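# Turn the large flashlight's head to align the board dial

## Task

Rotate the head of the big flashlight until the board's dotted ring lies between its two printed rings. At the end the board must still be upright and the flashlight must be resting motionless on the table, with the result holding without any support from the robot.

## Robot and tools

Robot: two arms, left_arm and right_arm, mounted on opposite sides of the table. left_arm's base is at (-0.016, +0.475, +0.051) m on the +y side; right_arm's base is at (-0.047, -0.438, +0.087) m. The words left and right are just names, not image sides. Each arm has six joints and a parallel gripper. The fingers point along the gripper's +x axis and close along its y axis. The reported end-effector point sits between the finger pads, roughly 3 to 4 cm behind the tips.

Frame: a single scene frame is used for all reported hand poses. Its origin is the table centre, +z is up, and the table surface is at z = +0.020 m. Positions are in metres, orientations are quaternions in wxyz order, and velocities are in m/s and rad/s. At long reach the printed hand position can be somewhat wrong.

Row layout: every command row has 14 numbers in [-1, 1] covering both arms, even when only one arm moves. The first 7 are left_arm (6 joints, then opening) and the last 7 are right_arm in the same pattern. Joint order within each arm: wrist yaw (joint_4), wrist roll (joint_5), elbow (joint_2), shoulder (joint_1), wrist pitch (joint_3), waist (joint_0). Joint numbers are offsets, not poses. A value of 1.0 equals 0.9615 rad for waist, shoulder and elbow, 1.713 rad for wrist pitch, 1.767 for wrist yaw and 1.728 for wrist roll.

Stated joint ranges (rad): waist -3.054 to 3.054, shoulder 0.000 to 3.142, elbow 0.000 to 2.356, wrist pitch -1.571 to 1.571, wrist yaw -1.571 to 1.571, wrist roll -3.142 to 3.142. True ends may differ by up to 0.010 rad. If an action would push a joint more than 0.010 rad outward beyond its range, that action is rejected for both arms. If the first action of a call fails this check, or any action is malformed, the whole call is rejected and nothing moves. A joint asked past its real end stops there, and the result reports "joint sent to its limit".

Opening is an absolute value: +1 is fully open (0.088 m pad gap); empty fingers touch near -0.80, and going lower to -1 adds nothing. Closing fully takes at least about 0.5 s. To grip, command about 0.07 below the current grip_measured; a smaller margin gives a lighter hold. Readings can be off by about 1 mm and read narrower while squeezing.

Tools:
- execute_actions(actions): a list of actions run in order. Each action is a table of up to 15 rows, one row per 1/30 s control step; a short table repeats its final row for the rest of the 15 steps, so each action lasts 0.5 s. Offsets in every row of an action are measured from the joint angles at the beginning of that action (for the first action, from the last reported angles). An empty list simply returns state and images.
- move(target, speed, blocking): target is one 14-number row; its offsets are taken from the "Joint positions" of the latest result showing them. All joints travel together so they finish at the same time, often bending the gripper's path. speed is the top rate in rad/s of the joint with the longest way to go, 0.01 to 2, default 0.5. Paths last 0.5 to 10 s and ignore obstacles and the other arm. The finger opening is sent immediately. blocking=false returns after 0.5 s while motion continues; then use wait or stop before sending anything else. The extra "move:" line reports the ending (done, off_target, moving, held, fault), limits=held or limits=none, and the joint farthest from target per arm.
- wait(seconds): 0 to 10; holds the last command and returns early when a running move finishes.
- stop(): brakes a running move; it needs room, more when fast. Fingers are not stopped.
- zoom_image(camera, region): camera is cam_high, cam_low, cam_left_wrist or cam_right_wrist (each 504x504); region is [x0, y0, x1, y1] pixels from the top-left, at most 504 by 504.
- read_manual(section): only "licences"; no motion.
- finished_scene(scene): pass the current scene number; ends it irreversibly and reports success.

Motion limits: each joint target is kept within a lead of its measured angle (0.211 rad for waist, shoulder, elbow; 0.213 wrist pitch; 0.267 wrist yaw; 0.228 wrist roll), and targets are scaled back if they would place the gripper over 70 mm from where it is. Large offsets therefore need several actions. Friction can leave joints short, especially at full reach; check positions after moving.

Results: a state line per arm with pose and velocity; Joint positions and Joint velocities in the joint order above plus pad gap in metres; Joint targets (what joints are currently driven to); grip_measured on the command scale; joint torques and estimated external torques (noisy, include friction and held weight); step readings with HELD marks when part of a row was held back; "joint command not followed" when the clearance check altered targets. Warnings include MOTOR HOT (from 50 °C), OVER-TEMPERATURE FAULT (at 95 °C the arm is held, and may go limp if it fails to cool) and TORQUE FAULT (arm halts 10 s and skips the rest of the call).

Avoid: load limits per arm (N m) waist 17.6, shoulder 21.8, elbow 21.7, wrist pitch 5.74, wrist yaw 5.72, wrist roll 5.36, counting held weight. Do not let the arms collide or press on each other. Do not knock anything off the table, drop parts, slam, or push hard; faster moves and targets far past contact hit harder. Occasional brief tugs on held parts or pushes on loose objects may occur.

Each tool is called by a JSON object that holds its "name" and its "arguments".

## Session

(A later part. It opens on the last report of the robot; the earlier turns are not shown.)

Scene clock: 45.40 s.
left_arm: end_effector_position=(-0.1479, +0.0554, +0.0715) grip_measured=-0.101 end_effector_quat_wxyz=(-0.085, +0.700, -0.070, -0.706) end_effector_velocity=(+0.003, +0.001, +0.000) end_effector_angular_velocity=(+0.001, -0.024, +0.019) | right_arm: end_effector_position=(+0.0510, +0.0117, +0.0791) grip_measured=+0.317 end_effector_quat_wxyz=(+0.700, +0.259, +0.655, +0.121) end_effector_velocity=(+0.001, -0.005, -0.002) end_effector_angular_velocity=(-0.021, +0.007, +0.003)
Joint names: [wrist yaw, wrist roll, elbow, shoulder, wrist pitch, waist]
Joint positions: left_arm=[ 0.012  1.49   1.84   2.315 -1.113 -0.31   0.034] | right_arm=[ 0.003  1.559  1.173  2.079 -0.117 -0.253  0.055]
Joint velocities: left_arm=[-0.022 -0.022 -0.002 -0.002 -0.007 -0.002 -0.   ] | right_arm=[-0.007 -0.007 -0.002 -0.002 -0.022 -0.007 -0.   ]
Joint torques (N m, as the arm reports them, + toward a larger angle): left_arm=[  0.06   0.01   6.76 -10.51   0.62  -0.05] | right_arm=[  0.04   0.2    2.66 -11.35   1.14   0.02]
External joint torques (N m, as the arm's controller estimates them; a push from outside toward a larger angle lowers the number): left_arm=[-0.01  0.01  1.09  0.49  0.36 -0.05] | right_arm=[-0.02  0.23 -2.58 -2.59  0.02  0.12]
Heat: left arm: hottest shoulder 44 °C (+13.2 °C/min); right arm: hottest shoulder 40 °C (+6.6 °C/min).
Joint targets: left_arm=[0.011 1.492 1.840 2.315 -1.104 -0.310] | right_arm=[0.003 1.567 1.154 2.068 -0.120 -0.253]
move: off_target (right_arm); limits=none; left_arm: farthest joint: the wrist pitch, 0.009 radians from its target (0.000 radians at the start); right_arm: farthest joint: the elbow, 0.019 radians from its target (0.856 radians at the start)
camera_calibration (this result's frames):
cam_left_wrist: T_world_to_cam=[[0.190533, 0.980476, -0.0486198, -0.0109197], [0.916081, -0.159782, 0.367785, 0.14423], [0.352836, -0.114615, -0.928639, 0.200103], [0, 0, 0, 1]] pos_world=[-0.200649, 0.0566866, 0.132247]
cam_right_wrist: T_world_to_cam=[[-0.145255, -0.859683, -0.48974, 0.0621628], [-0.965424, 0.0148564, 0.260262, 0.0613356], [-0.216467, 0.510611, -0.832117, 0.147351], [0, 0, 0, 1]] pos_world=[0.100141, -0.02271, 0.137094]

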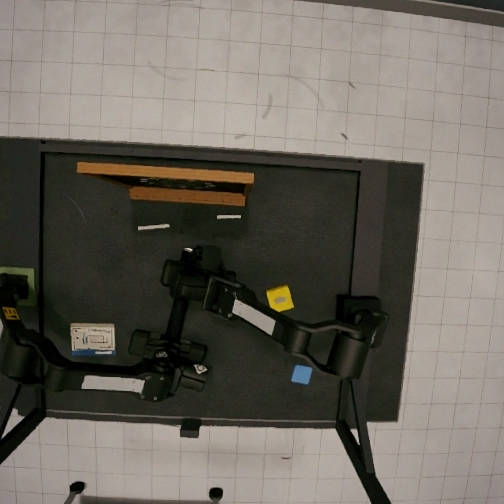

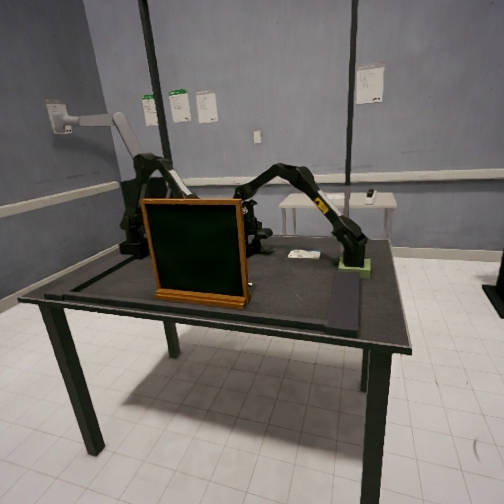

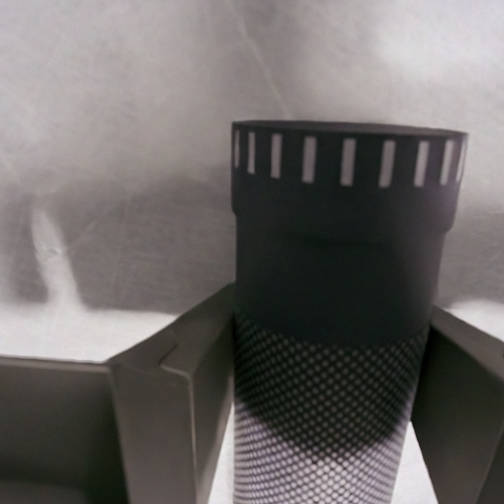

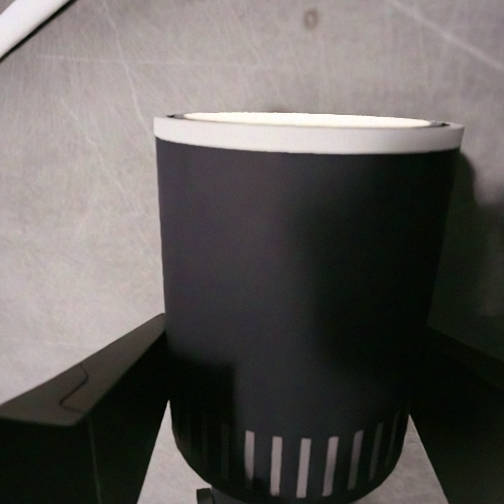

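{"name": "execute_actions", "arguments": {"actions": [[[0,0,0,0,0,0,-0.2,0,0,0,0,0,0,0.85]]]}}

{"name": "move", "arguments": {"target": [0,0,0,0,0,0,-0.2,0,0,0.88,0.415,-0.595,0,0.85], "speed": 0.8}}

{"name": "execute_actions", "arguments": {"actions": [[[0,0,0,0,0,0,-0.2,0,0,0,0,0,0,0.2]],[[0,0,0,0,0,0,-0.2,0,0,0,0,0,0,0.2]]]}}

{"name": "move", "arguments": {"target": [0,0,0,0,0,0,-0.2,0,0,-0.89,-0.41,0.595,0,0.2], "speed": 0.6}}

{"name": "zoom_image", "arguments": {"camera": "cam_high", "region": [140, 165, 230, 200]}}

Scene clock: 50.07 s.
left_arm: end_effector_position=(-0.1479, +0.0553, +0.0715) grip_measured=-0.101 end_effector_quat_wxyz=(-0.085, +0.700, -0.071, -0.706) end_effector_velocity=(+0.002, +0.005, +0.000) end_effector_angular_velocity=(+0.015, -0.028, +0.014) | right_arm: end_effector_position=(+0.0514, +0.0133, +0.0810) grip_measured=+0.840 end_effector_quat_wxyz=(+0.699, +0.262, +0.654, +0.124) end_effector_velocity=(-0.003, -0.001, -0.001) end_effector_angular_velocity=(-0.002, +0.024, +0.003)
Joint names: [wrist yaw, wrist roll, elbow, shoulder, wrist pitch, waist]
Joint positions: left_arm=[ 0.012  1.491  1.84   2.315 -1.113 -0.31   0.034] | right_arm=[ 0.003  1.559  1.174  2.077 -0.112 -0.253  0.08 ]
Joint velocities: left_arm=[-0.022 -0.022 -0.002 -0.002 -0.022 -0.007 -0.   ] | right_arm=[-0.022  0.007 -0.002 -0.002 -0.007 -0.002  0.004]
Joint torques (N m, as the arm reports them, + toward a larger angle): left_arm=[  0.04   0.     6.78 -10.66  -0.04   0.04] | right_arm=[ 0.03 -0.01  4.34 -9.8   0.84  0.02]
External joint torques (N m, as the arm's controller estimates them; a push from outside toward a larger angle lowers the number): left_arm=[-0.03  0.    1.16  0.26 -0.29  0.1 ] | right_arm=[-0.02  0.02 -0.83 -1.15 -0.26  0.02]
Heat: left arm: hottest shoulder 46 °C (+14.4 °C/min); right arm: hottest shoulder 41 °C (+7.2 °C/min).
Joint targets: left_arm=[0.012 1.491 1.840 2.315 -1.114 -0.310] | right_arm=[0.003 1.559 1.173 2.079 -0.117 -0.253]
Step readings (joint positions):
0: left_arm=[0.012 1.491 1.840 2.315 -1.113 -0.310] | right_arm=[0.003 1.559 1.173 2.079 -0.117 -0.253]
1: left_arm=[0.012 1.491 1.840 2.315 -1.113 -0.310] | right_arm=[0.003 1.559 1.173 2.079 -0.117 -0.253]
2: left_arm=[0.012 1.491 1.840 2.315 -1.113 -0.310] | right_arm=[0.003 1.559 1.173 2.079 -0.117 -0.253]
4: left_arm=[0.012 1.491 1.840 2.315 -1.113 -0.310] | right_arm=[0.003 1.559 1.173 2.078 -0.115 -0.253]
8: left_arm=[0.012 1.491 1.840 2.315 -1.113 -0.310] | right_arm=[0.003 1.559 1.173 2.077 -0.112 -0.253]
15: Joint positions above
camera_calibration (this result's frames):
cam_left_wrist: T_world_to_cam=[[0.191305, 0.980323, -0.0486685, -0.0107875], [0.915829, -0.160444, 0.368123, 0.144153], [0.353071, -0.114996, -0.928503, 0.200128], [0, 0, 0, 1]] pos_world=[-0.200615, 0.0567174, 0.132228]
cam_right_wrist: T_world_to_cam=[[-0.144338, -0.855451, -0.497363, 0.0650342], [-0.965906, 0.0126318, 0.258586, 0.0613587], [-0.214925, 0.517729, -0.828108, 0.147642], [0, 0, 0, 1]] pos_world=[0.100386, -0.0215803, 0.138743]

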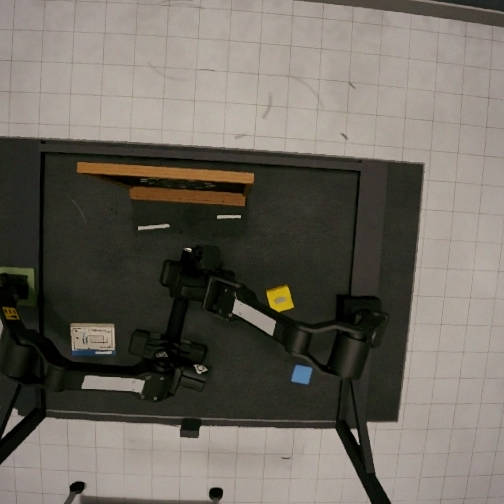

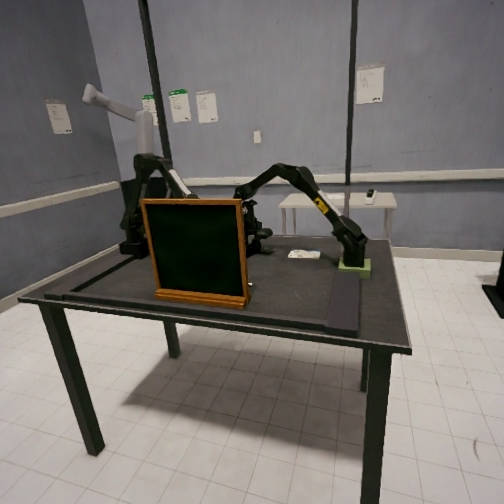

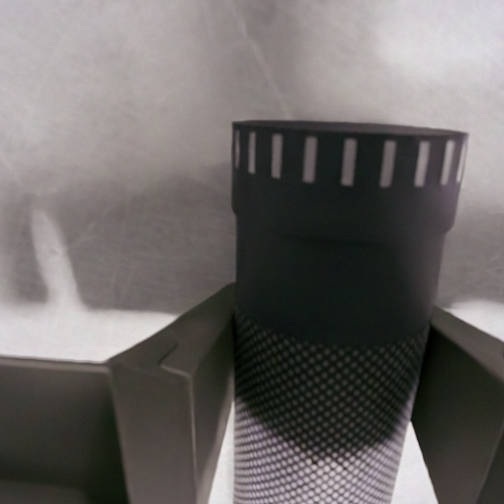

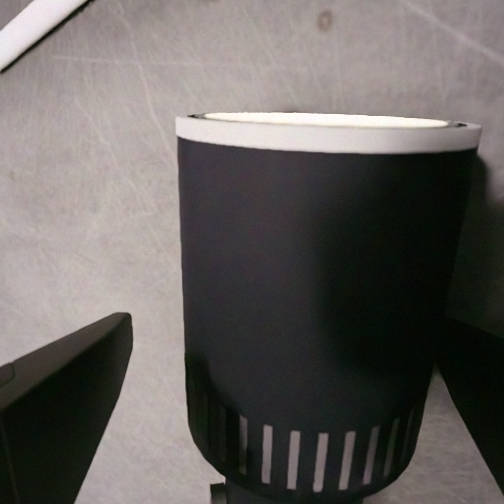

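Scene clock: 52.07 s.
left_arm: end_effector_position=(-0.1479, +0.0553, +0.0715) grip_measured=-0.101 end_effector_quat_wxyz=(-0.085, +0.700, -0.071, -0.706) end_effector_velocity=(+0.002, +0.005, +0.001) end_effector_angular_velocity=(+0.019, -0.014, +0.005) | right_arm: end_effector_position=(+0.0528, +0.0201, +0.0855) grip_measured=+0.848 end_effector_quat_wxyz=(+0.704, +0.067, +0.703, -0.075) end_effector_velocity=(-0.002, +0.002, +0.000) end_effector_angular_velocity=(+0.012, +0.020, +0.005)
Joint names: [wrist yaw, wrist roll, elbow, shoulder, wrist pitch, waist]
Joint positions: left_arm=[ 0.012  1.491  1.84   2.315 -1.113 -0.31   0.034] | right_arm=[ 0.003  1.559  2.005  2.459 -1.128 -0.253  0.081]
Joint velocities: left_arm=[-0.007 -0.007 -0.002 -0.002 -0.022 -0.002 -0.   ] | right_arm=[-0.022 -0.007 -0.002 -0.002  0.007 -0.002 -0.   ]
Joint torques (N m, as the arm reports them, + toward a larger angle): left_arm=[  0.04  -0.03   6.89 -10.67  -0.02   0.07] | right_arm=[  0.03   0.01   6.11 -10.42   0.16   0.02]
External joint torques (N m, as the arm's controller estimates them; a push from outside toward a larger angle lowers the number): left_arm=[-0.03 -0.03  1.22  0.33 -0.28  0.07] | right_arm=[-0.02  0.01  0.73  0.55 -0.12 -0.01]
Heat: left arm: hottest shoulder 46 °C (+13.8 °C/min); right arm: hottest shoulder 42 °C (+8.1 °C/min).
Joint targets: left_arm=[0.012 1.491 1.840 2.315 -1.113 -0.310] | right_arm=[0.003 1.559 2.020 2.476 -1.131 -0.253]
move: off_target (right_arm); limits=none; left_arm: farthest joint: the waist, 0.000 radians from its target (0.000 radians at the start); right_arm: farthest joint: the shoulder, 0.017 radians from its target (0.399 radians at the start)
camera_calibration (this result's frames):
cam_left_wrist: T_world_to_cam=[[0.191305, 0.980323, -0.0486685, -0.0107875], [0.915829, -0.160444, 0.368123, 0.144153], [0.353071, -0.114996, -0.928503, 0.200128], [0, 0, 0, 1]] pos_world=[-0.200615, 0.0567174, 0.132228]
cam_right_wrist: T_world_to_cam=[[-0.172179, -0.983982, 0.0461842, 0.0308184], [-0.930121, 0.177836, 0.321323, 0.0509322], [-0.32439, 0.0123681, -0.945843, 0.174237], [0, 0, 0, 1]] pos_world=[0.1092, 0.0191122, 0.147011]

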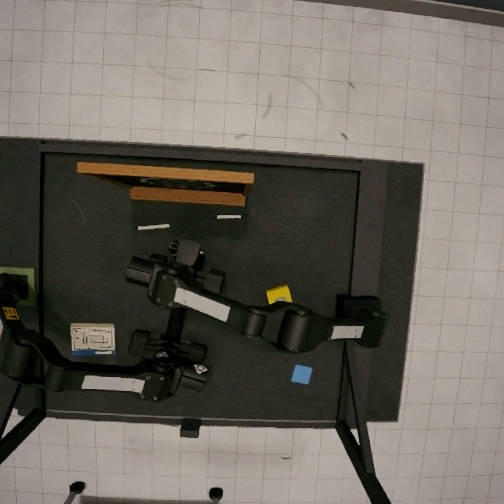

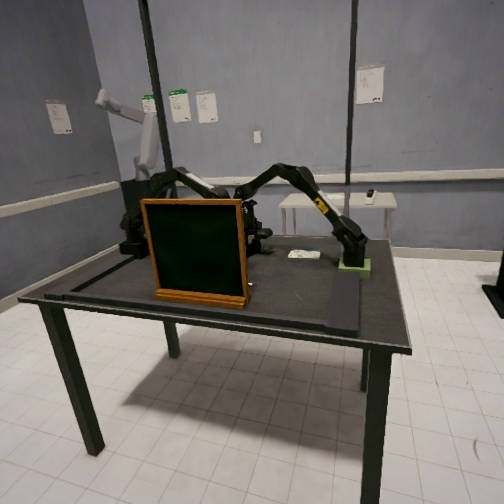

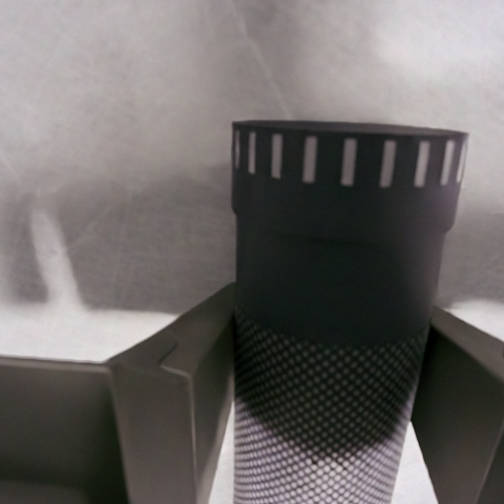

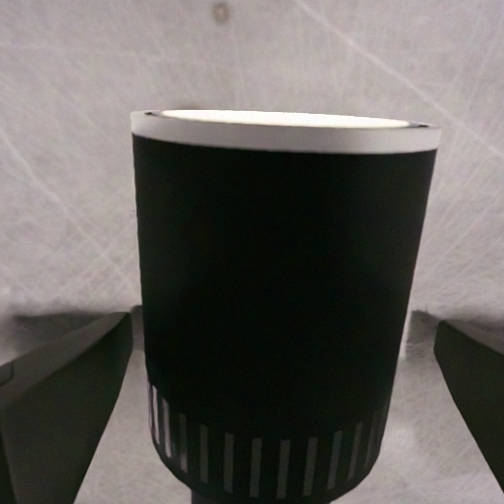

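Scene clock: 53.07 s.
left_arm: end_effector_position=(-0.1479, +0.0552, +0.0715) grip_measured=-0.101 end_effector_quat_wxyz=(-0.088, +0.700, -0.075, -0.705) end_effector_velocity=(-0.002, -0.000, +0.000) end_effector_angular_velocity=(-0.005, +0.009, +0.005) | right_arm: end_effector_position=(+0.0533, +0.0216, +0.0855) grip_measured=+0.317 end_effector_quat_wxyz=(+0.704, +0.070, +0.703, -0.073) end_effector_velocity=(-0.002, +0.002, +0.000) end_effector_angular_velocity=(+0.012, +0.020, +0.019)
Joint names: [wrist yaw, wrist roll, elbow, shoulder, wrist pitch, waist]
Joint positions: left_arm=[ 0.011  1.501  1.84   2.315 -1.113 -0.31   0.034] | right_arm=[ 0.003  1.559  2.005  2.459 -1.121 -0.253  0.055]
Joint velocities: left_arm=[ 0.007 -0.007 -0.002 -0.002  0.007 -0.002  0.   ] | right_arm=[-0.022 -0.022 -0.002 -0.002  0.007 -0.002 -0.   ]
Joint torques (N m, as the arm reports them, + toward a larger angle): left_arm=[  0.06  -0.09   6.74 -10.4   -0.07   0.04] | right_arm=[  0.03   0.01   4.55 -12.52   0.3    0.01]
External joint torques (N m, as the arm's controller estimates them; a push from outside toward a larger angle lowers the number): left_arm=[-0.02 -0.09  1.06  0.55 -0.36  0.14] | right_arm=[-0.02  0.01 -0.82 -1.55  0.01 -0.09]
External joint torques at the end of the 1st action: left_arm=[ 0.04 -0.23  1.14  0.37 -0.33  0.01] | right_arm=[-0.03  0.   -0.78 -1.54 -0.43  0.03]
Heat: left arm: hottest shoulder 46 °C (+13.6 °C/min); right arm: hottest shoulder 42 °C (+7.9 °C/min).
Joint targets: left_arm=[0.011 1.499 1.840 2.315 -1.113 -0.310] | right_arm=[0.003 1.559 2.005 2.459 -1.122 -0.253]
Step readings (joint positions; steps 1 to 15: 1st action; 16 to 30: 2nd action):
0: left_arm=[0.012 1.491 1.840 2.315 -1.113 -0.310] | right_arm=[0.003 1.559 2.005 2.459 -1.128 -0.253]
1: left_arm=[0.012 1.491 1.840 2.315 -1.113 -0.310] | right_arm=[0.003 1.559 2.005 2.459 -1.128 -0.253]
2: left_arm=[0.012 1.491 1.840 2.315 -1.113 -0.310] | right_arm=[0.003 1.559 2.005 2.459 -1.128 -0.253]
4: left_arm=[0.011 1.494 1.840 2.315 -1.113 -0.310] | right_arm=[0.003 1.559 2.005 2.459 -1.124 -0.253]
8: left_arm=[0.011 1.499 1.840 2.315 -1.113 -0.310] | right_arm=[0.003 1.559 2.005 2.459 -1.122 -0.253]
15: left_arm=[0.011 1.499 1.840 2.315 -1.113 -0.310] | right_arm=[0.003 1.559 2.005 2.459 -1.122 -0.253]
16: left_arm=[0.011 1.499 1.840 2.315 -1.113 -0.310] | right_arm=[0.003 1.559 2.005 2.459 -1.122 -0.253]
17: left_arm=[0.011 1.500 1.840 2.315 -1.113 -0.310] | right_arm=[0.003 1.559 2.005 2.459 -1.121 -0.253]
19: left_arm=[0.011 1.500 1.840 2.315 -1.113 -0.310] | right_arm=[0.003 1.559 2.005 2.459 -1.121 -0.253]
23: left_arm=[0.011 1.501 1.840 2.315 -1.113 -0.310] | right_arm=[0.003 1.559 2.005 2.459 -1.121 -0.253]
30: Joint positions above
camera_calibration (this result's frames):
cam_left_wrist: T_world_to_cam=[[0.20102, 0.978333, -0.0495619, -0.00900604], [0.914218, -0.169192, 0.368211, 0.144358], [0.351848, -0.119328, -0.92842, 0.200154], [0, 0, 0, 1]] pos_world=[-0.200589, 0.0571193, 0.132226]
cam_right_wrist: T_world_to_cam=[[-0.172995, -0.984152, 0.0389475, 0.0330561], [-0.930481, 0.17627, 0.321146, 0.0512102], [-0.322922, 0.0193168, -0.946228, 0.174178], [0, 0, 0, 1]] pos_world=[0.109615, 0.0201409, 0.147079]

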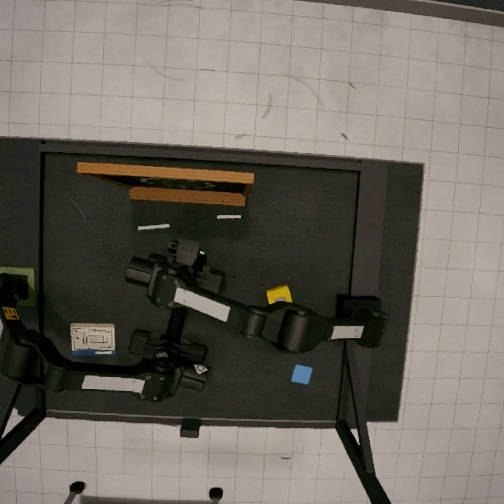

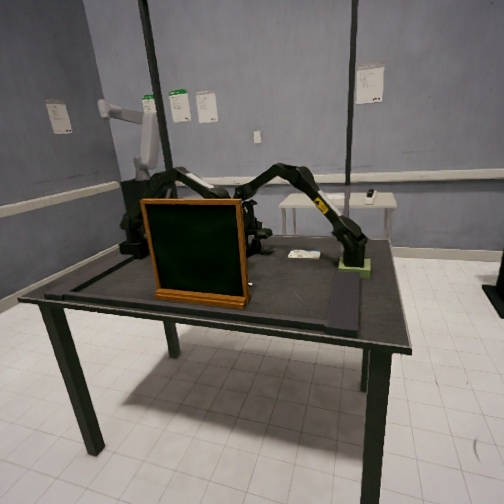

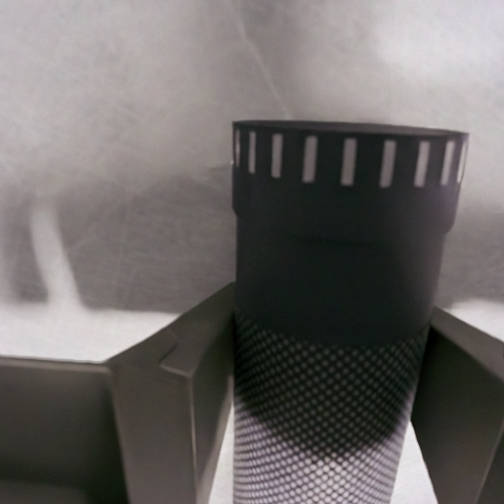

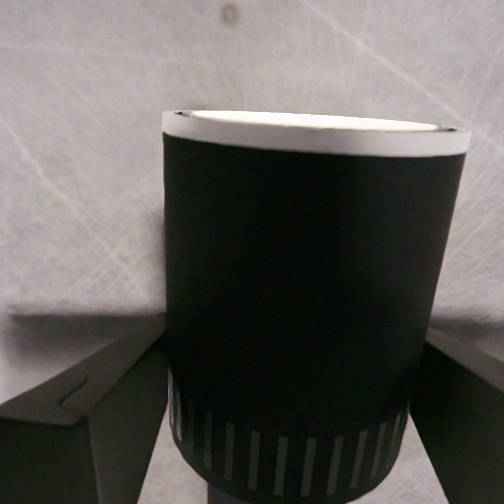

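Scene clock: 55.43 s.
left_arm: end_effector_position=(-0.1475, +0.0576, +0.0716) grip_measured=-0.101 end_effector_quat_wxyz=(-0.092, +0.699, -0.070, -0.705) end_effector_velocity=(+0.007, +0.007, +0.001) end_effector_angular_velocity=(+0.029, -0.032, +0.009) | right_arm: end_effector_position=(+0.0513, +0.0124, +0.0796) grip_measured=+0.317 end_effector_quat_wxyz=(+0.701, +0.258, +0.652, +0.129) end_effector_velocity=(-0.000, -0.002, -0.001) end_effector_angular_velocity=(-0.007, +0.004, +0.008)
Joint names: [wrist yaw, wrist roll, elbow, shoulder, wrist pitch, waist]
Joint positions: left_arm=[ 0.014  1.499  1.84   2.315 -1.124 -0.31   0.034] | right_arm=[ 0.004  1.547  1.166  2.077 -0.102 -0.253  0.055]
Joint velocities: left_arm=[-0.022 -0.007 -0.002 -0.002 -0.037  0.002  0.   ] | right_arm=[-0.007 -0.007 -0.002 -0.002 -0.007 -0.002 -0.   ]
Joint torques (N m, as the arm reports them, + toward a larger angle): left_arm=[ -0.01   0.09   6.77 -10.53   0.79   0.06] | right_arm=[  0.     0.31   2.58 -11.62   1.3   -0.02]
External joint torques (N m, as the arm's controller estimates them; a push from outside toward a larger angle lowers the number): left_arm=[-0.07  0.09  1.11  0.48  0.55 -0.03] | right_arm=[-0.05  0.34 -2.7  -2.84  0.16 -0.02]
Heat: left arm: hottest shoulder 47 °C (+14.1 °C/min); right arm: hottest shoulder 42 °C (+7.6 °C/min).
Joint targets: left_arm=[0.012 1.501 1.840 2.315 -1.113 -0.310] | right_arm=[0.003 1.559 1.150 2.064 -0.102 -0.254]
move: off_target (left_arm, right_arm); limits=none; left_arm: farthest joint: the wrist pitch, 0.011 radians from its target (0.000 radians at the start); right_arm: farthest joint: the elbow, 0.017 radians from its target (0.856 radians at the start)
camera_calibration (this result's frames):
cam_left_wrist: T_world_to_cam=[[0.199152, 0.979219, -0.0383187, -0.0125664], [0.914133, -0.17154, 0.367334, 0.144577], [0.353128, -0.108184, -0.929299, 0.199972], [0, 0, 0, 1]] pos_world=[-0.200275, 0.0587397, 0.132244]
cam_right_wrist: T_world_to_cam=[[-0.132552, -0.85661, -0.498647, 0.063082], [-0.967884, 0.00344107, 0.251374, 0.062493], [-0.213614, 0.515953, -0.829555, 0.147047], [0, 0, 0, 1]] pos_world=[0.100259, -0.0220478, 0.13773]

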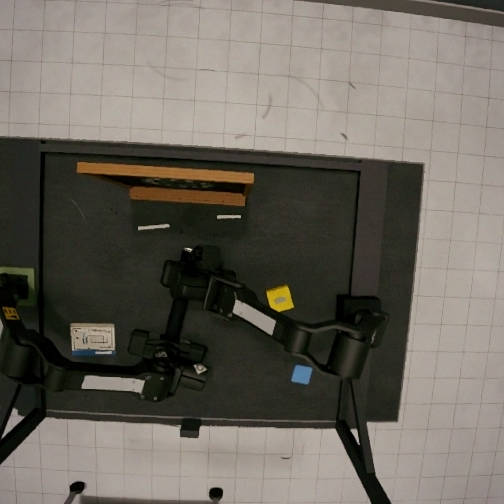

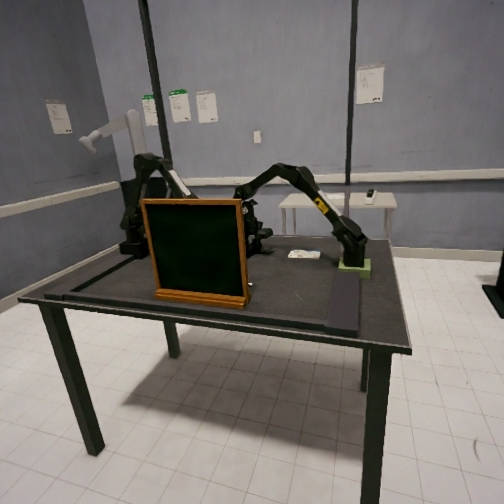

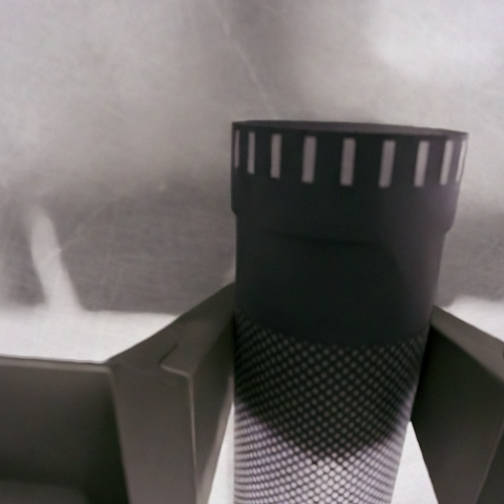

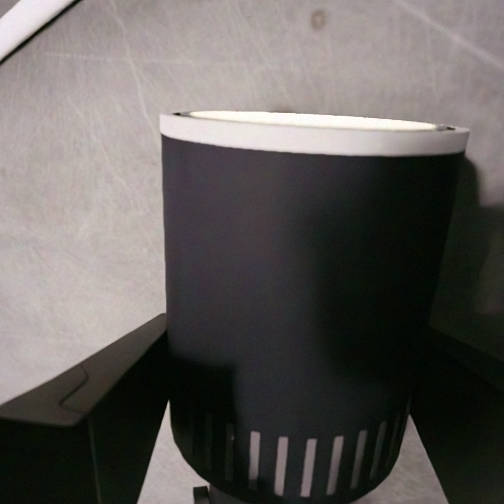

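Region (140, 165, 230, 200) of cam_high's 504x504 image, scaled by 5.600, with more detail than that image has.

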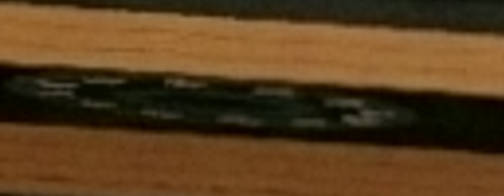

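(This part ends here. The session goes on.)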